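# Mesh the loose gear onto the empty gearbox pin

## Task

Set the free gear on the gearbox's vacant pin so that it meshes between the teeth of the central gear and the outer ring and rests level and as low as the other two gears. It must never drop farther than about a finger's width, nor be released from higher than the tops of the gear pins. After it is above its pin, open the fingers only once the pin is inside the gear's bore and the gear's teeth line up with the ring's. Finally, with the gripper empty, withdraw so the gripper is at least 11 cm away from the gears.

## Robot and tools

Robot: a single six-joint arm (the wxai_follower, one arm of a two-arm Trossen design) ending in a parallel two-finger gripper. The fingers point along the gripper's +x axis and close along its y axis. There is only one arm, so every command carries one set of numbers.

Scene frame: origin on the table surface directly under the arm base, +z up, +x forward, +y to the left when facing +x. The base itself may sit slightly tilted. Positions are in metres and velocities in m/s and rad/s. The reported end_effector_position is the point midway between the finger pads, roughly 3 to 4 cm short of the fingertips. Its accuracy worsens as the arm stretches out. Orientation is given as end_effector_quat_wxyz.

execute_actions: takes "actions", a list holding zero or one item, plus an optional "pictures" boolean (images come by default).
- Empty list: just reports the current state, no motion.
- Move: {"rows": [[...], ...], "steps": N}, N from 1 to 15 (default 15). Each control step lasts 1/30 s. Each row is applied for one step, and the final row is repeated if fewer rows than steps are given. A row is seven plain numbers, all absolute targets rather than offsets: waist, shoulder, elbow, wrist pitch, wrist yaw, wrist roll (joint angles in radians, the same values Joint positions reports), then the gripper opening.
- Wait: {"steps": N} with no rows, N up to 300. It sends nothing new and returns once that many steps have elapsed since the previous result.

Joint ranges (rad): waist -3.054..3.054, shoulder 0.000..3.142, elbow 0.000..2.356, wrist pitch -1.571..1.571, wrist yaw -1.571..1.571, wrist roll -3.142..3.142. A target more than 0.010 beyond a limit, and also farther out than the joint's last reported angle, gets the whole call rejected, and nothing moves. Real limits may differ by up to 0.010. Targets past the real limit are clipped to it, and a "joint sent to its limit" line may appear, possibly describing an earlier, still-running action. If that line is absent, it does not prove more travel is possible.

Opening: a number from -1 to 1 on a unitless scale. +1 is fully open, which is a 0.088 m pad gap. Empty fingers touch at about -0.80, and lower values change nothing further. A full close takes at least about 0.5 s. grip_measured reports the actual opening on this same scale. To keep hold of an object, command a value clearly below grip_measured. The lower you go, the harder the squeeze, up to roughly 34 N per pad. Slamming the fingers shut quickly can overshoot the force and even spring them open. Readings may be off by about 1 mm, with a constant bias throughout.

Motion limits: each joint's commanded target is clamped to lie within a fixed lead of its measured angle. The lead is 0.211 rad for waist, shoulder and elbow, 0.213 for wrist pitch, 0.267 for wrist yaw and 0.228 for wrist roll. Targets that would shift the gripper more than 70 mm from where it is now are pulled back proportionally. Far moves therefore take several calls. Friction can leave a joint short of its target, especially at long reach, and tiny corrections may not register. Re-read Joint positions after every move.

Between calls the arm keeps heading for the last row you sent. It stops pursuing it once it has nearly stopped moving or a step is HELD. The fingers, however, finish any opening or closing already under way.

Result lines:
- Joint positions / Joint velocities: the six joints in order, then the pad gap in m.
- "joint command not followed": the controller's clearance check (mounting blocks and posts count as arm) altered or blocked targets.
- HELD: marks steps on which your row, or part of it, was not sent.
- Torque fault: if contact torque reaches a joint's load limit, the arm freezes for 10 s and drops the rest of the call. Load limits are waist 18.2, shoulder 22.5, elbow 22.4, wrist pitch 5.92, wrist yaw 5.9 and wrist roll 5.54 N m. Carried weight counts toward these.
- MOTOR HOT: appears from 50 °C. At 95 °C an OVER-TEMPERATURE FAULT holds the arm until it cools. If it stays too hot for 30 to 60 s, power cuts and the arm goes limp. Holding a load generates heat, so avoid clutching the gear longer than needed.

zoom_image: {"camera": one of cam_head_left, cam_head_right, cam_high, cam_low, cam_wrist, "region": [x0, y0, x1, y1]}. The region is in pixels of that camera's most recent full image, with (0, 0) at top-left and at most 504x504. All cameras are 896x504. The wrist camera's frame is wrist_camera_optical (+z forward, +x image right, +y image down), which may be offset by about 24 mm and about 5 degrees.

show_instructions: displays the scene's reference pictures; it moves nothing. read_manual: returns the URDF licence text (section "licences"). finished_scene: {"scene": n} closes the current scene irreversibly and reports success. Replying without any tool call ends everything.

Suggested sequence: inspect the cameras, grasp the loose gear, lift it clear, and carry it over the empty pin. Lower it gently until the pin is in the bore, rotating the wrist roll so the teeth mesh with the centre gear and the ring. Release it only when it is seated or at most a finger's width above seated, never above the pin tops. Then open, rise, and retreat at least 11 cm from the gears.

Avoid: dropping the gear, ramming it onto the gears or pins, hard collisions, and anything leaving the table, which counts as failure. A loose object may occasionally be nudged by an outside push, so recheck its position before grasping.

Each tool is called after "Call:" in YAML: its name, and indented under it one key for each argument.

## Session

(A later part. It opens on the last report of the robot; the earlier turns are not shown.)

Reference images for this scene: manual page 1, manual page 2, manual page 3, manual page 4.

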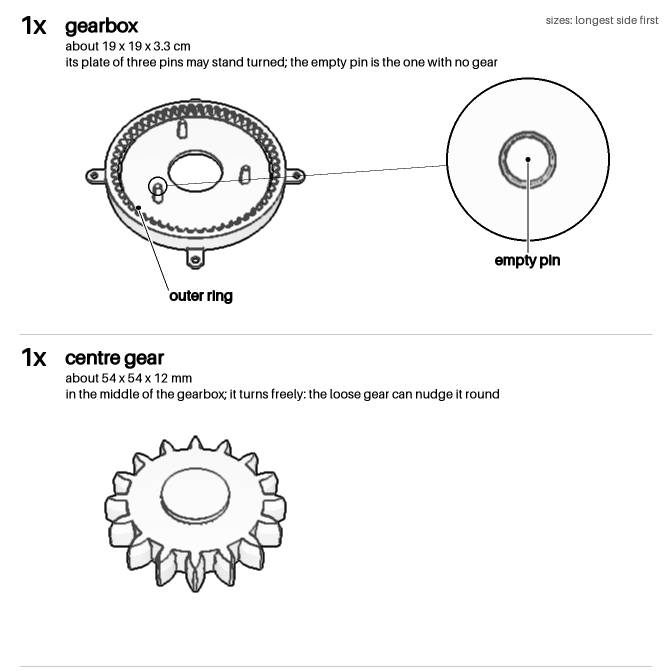

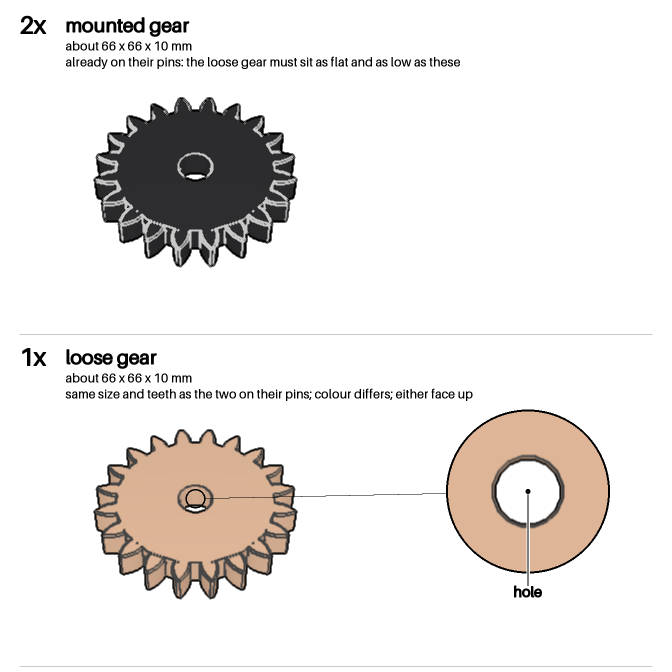

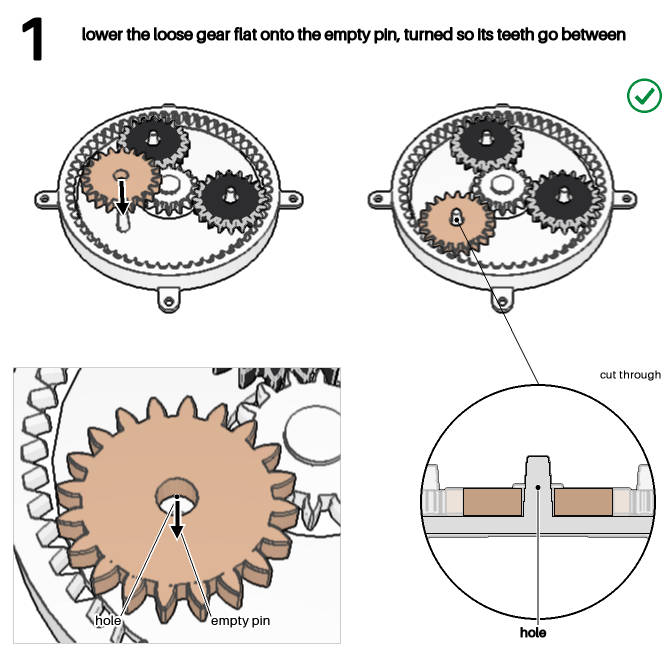

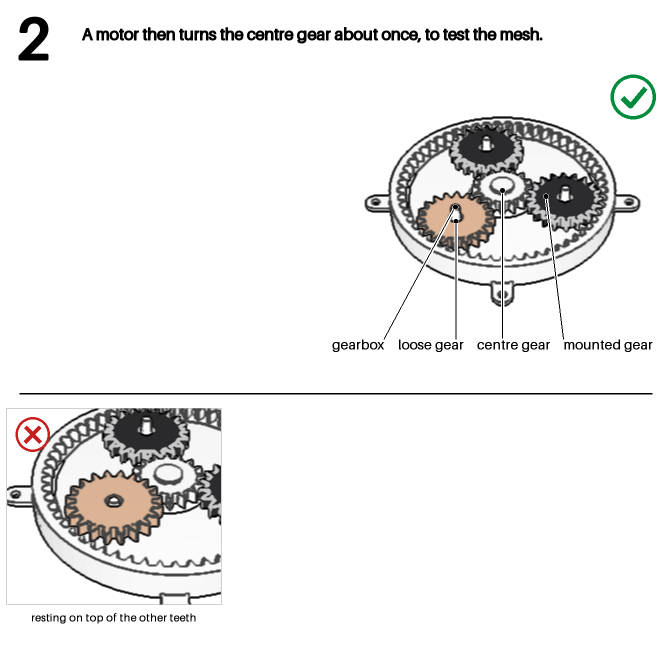

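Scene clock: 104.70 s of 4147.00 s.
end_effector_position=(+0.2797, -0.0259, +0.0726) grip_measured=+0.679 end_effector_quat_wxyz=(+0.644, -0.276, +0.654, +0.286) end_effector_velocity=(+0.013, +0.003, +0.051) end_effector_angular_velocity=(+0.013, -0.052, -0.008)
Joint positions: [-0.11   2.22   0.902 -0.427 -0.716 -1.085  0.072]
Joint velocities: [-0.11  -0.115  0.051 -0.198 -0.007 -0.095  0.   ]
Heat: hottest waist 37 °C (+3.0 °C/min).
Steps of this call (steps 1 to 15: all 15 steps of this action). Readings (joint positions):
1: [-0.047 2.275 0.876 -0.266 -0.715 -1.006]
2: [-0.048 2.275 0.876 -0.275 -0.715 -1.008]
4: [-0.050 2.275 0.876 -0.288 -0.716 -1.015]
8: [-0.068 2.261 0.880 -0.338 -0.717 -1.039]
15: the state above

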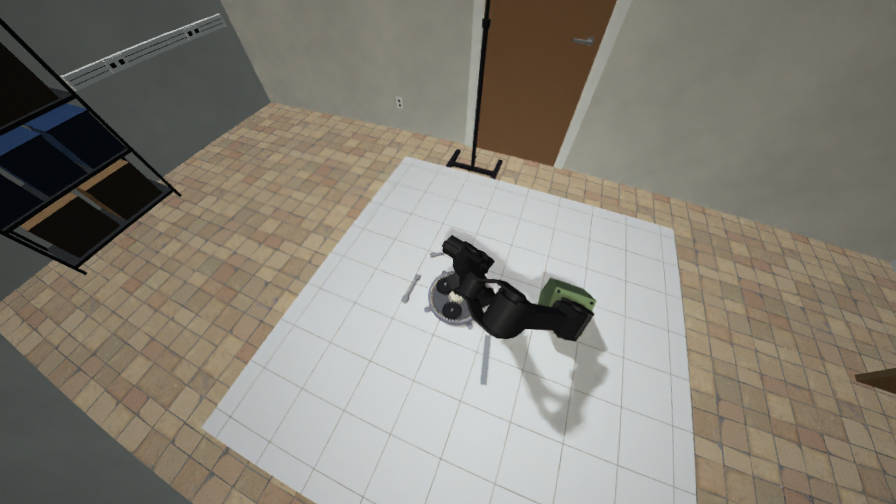

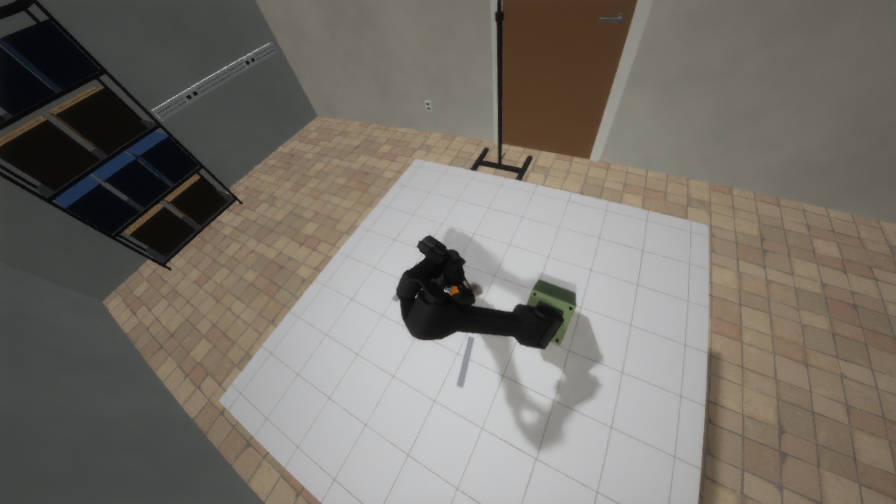

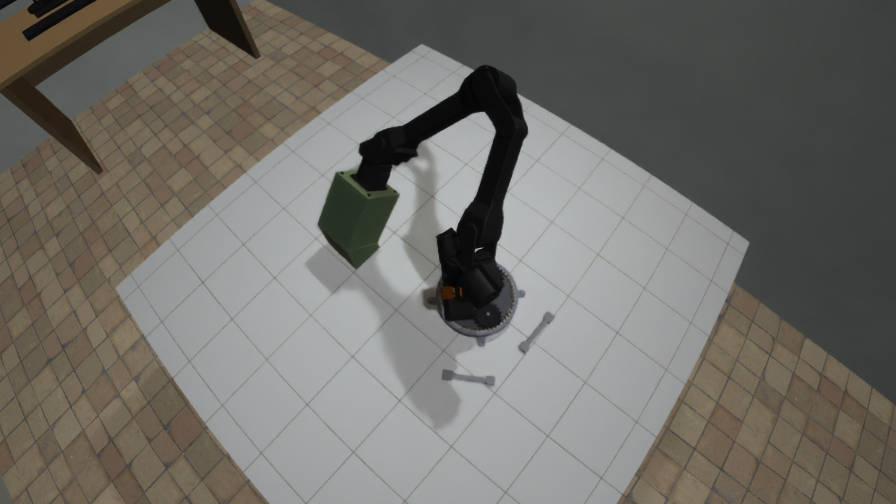

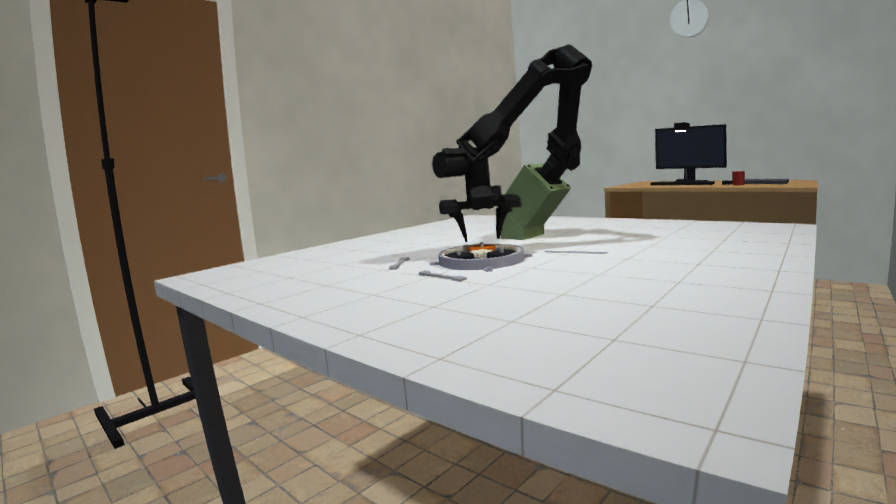

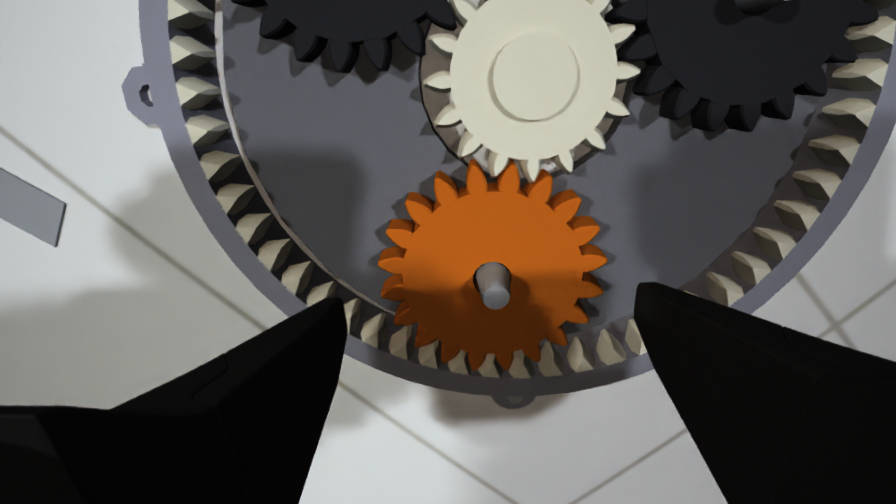

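Call:
execute_actions:
  actions:
    - {"rows":[[-0.13,2.1,0.92,-0.5,-0.72,-1.09,0.7],[-0.13,2.05,0.92,-0.5,-0.72,-1.09,0.7],[-0.12,2.0,0.92,-0.5,-0.72,-1.08,0.7],[-0.1,1.9,0.91,-0.5,-0.72,-1.06,0.75],[-0.08,1.8,0.9,-0.5,-0.72,-1.04,0.8],[-0.05,1.7,0.9,-0.45,-0.7,-1.0,0.8],[-0.02,1.55,0.9,-0.4,-0.65,-1.0,0.8],[0,1.35,0.9,-0.3,-0.6,-1.0,0.8]],"steps":15}

Call:
execute_actions:
  actions:
    - {"steps":30}

Call:
zoom_image:
  camera: "cam_low"
  region: [420,215,540,285]

Scene clock: 110.03 s of 4147.00 s.
end_effector_position=(+0.3634, +0.1077, +0.2079) grip_measured=+0.796 end_effector_quat_wxyz=(+0.672, -0.540, +0.414, +0.291) end_effector_velocity=(+0.031, +0.328, +0.380) end_effector_angular_velocity=(-0.170, -1.211, +1.008)
Joint positions: [-0.005  1.572  0.905 -0.316 -0.614 -1.008  0.078]
Joint velocities: [ 0.007 -1.468 -0.002  0.139  0.066  0.037  0.001]
Heat: hottest waist 37 °C (+2.0 °C/min).
Steps of this call (steps 1 to 30: the robot went on to your last target; steps 31 to 145: nothing new was sent; steps 146 to 160: all 15 steps of this action). Readings (joint positions):
146: [-0.117 2.202 0.907 -0.456 -0.716 -1.096]
147: [-0.119 2.181 0.906 -0.474 -0.715 -1.096]
149: [-0.119 2.107 0.905 -0.485 -0.715 -1.089]
153: [-0.070 1.907 0.905 -0.433 -0.683 -1.036]
160: the state above

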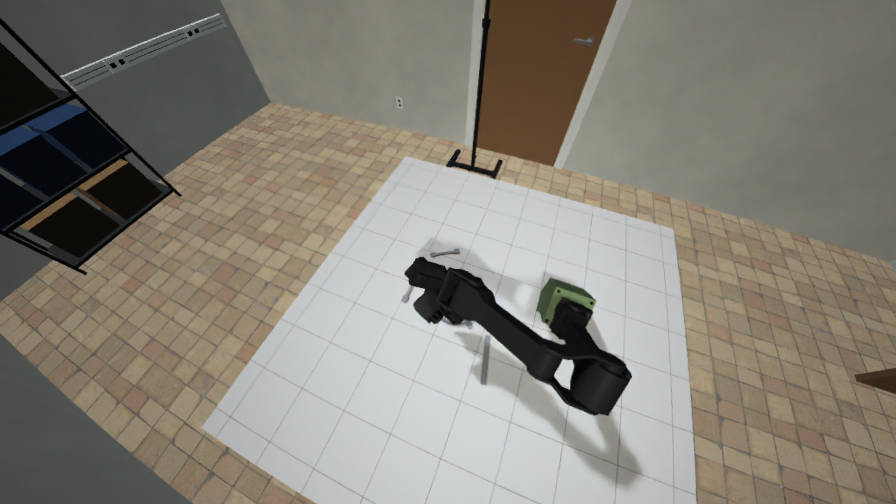

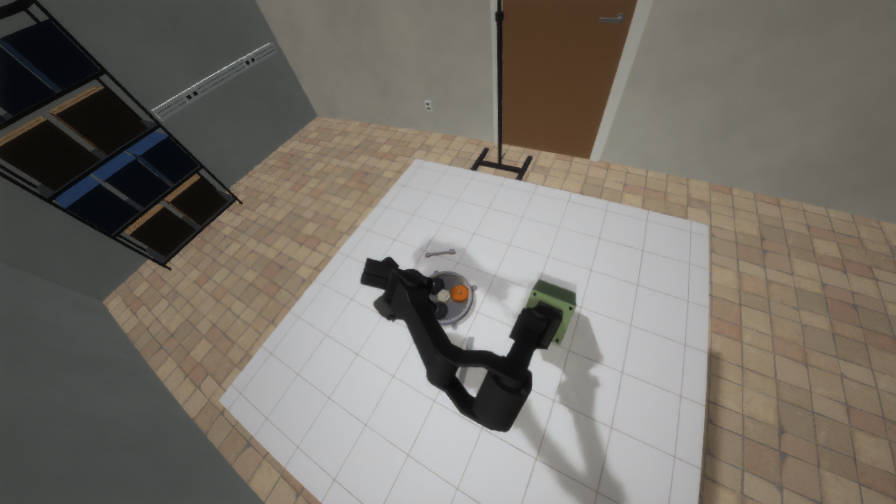

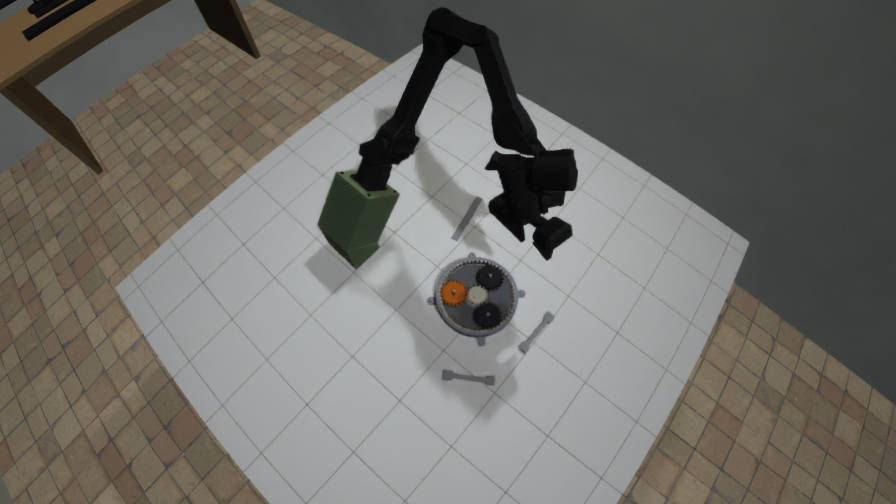

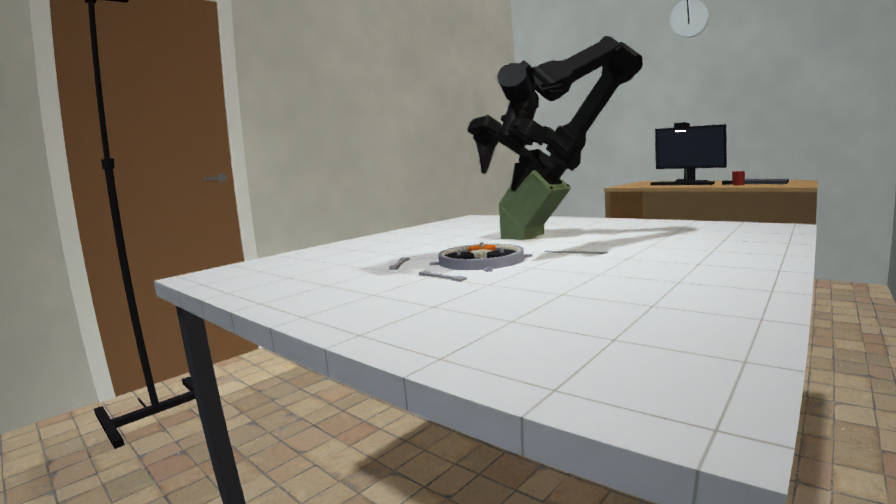

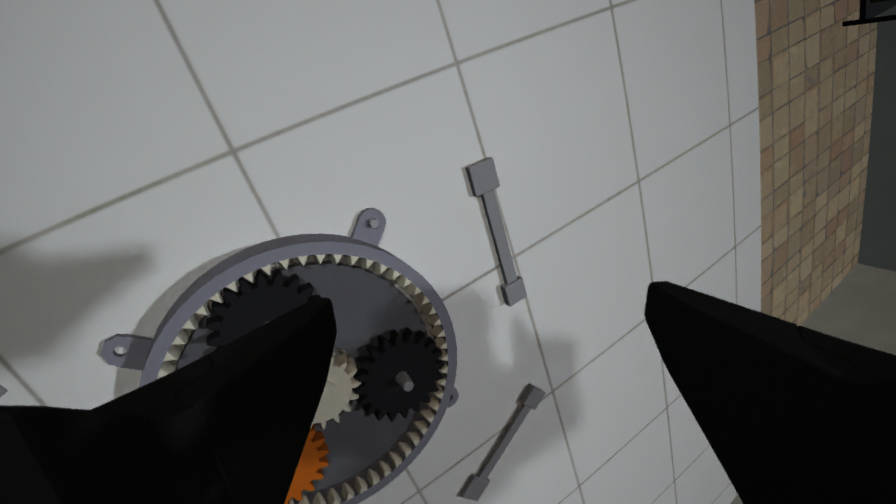

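Scene clock: 111.03 s of 4147.00 s.
end_effector_position=(+0.3596, +0.1562, +0.2618) grip_measured=+0.800 end_effector_quat_wxyz=(+0.676, -0.600, +0.318, +0.287) end_effector_velocity=(+0.001, +0.002, +0.002) end_effector_angular_velocity=(-0.001, -0.008, +0.016)
Joint positions: [-0.001  1.36   0.906 -0.3   -0.604 -1.004  0.078]
Joint velocities: [-0.002 -0.002  0.002  0.007 -0.007 -0.007  0.   ]
Heat: hottest waist 37 °C (+2.0 °C/min).
Steps of this call (steps 1 to 30: the robot went on to your last target). Readings (joint positions):
1: [-0.005 1.523 0.905 -0.313 -0.612 -1.007]
2: [-0.005 1.479 0.905 -0.309 -0.610 -1.007]
4: [-0.004 1.411 0.906 -0.300 -0.610 -1.006]
8: [-0.002 1.371 0.906 -0.300 -0.606 -1.005]
30: the state above
The arm was judged still, so your last target was given up. Only a new action makes it travel on or press farther. Fingers that are still opening or closing keep moving.

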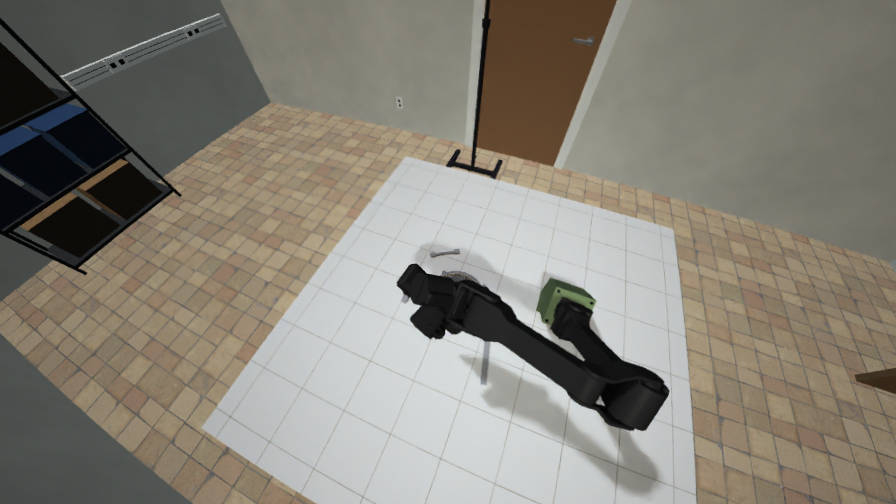

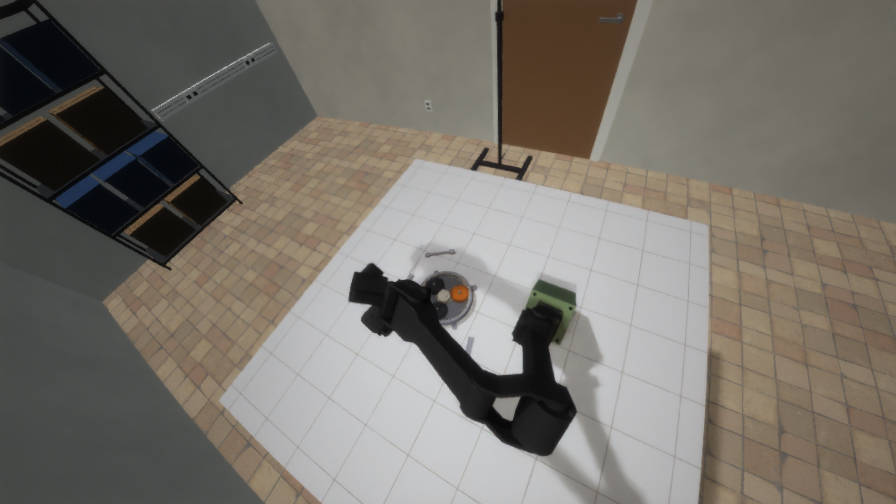

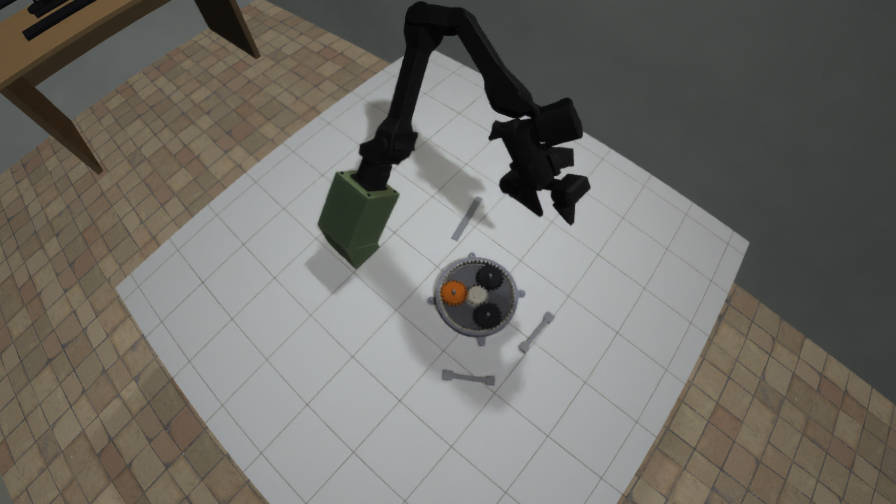

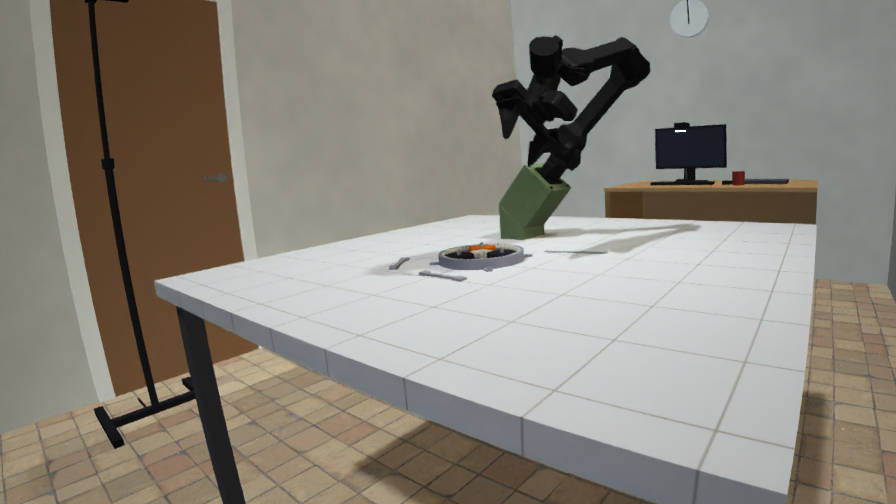

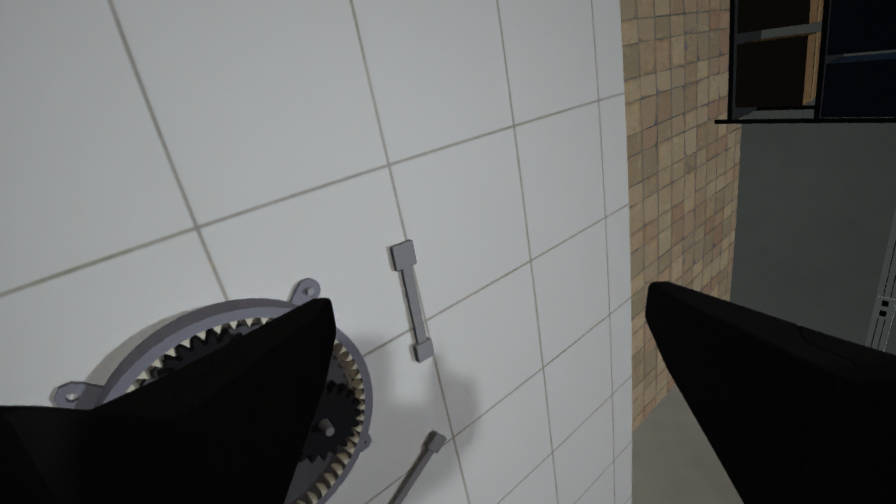

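Region (420, 215, 540, 285) of cam_low's 896x504 image, scaled by 4.200, with more detail than that image has; it fills the top 294 rows of this view, and the rest is white.

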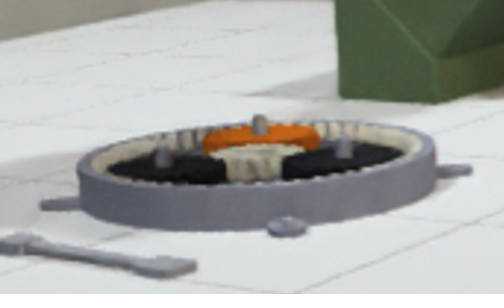

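Call:
finished_scene:
  scene: 2

The scene is finished: the task was done.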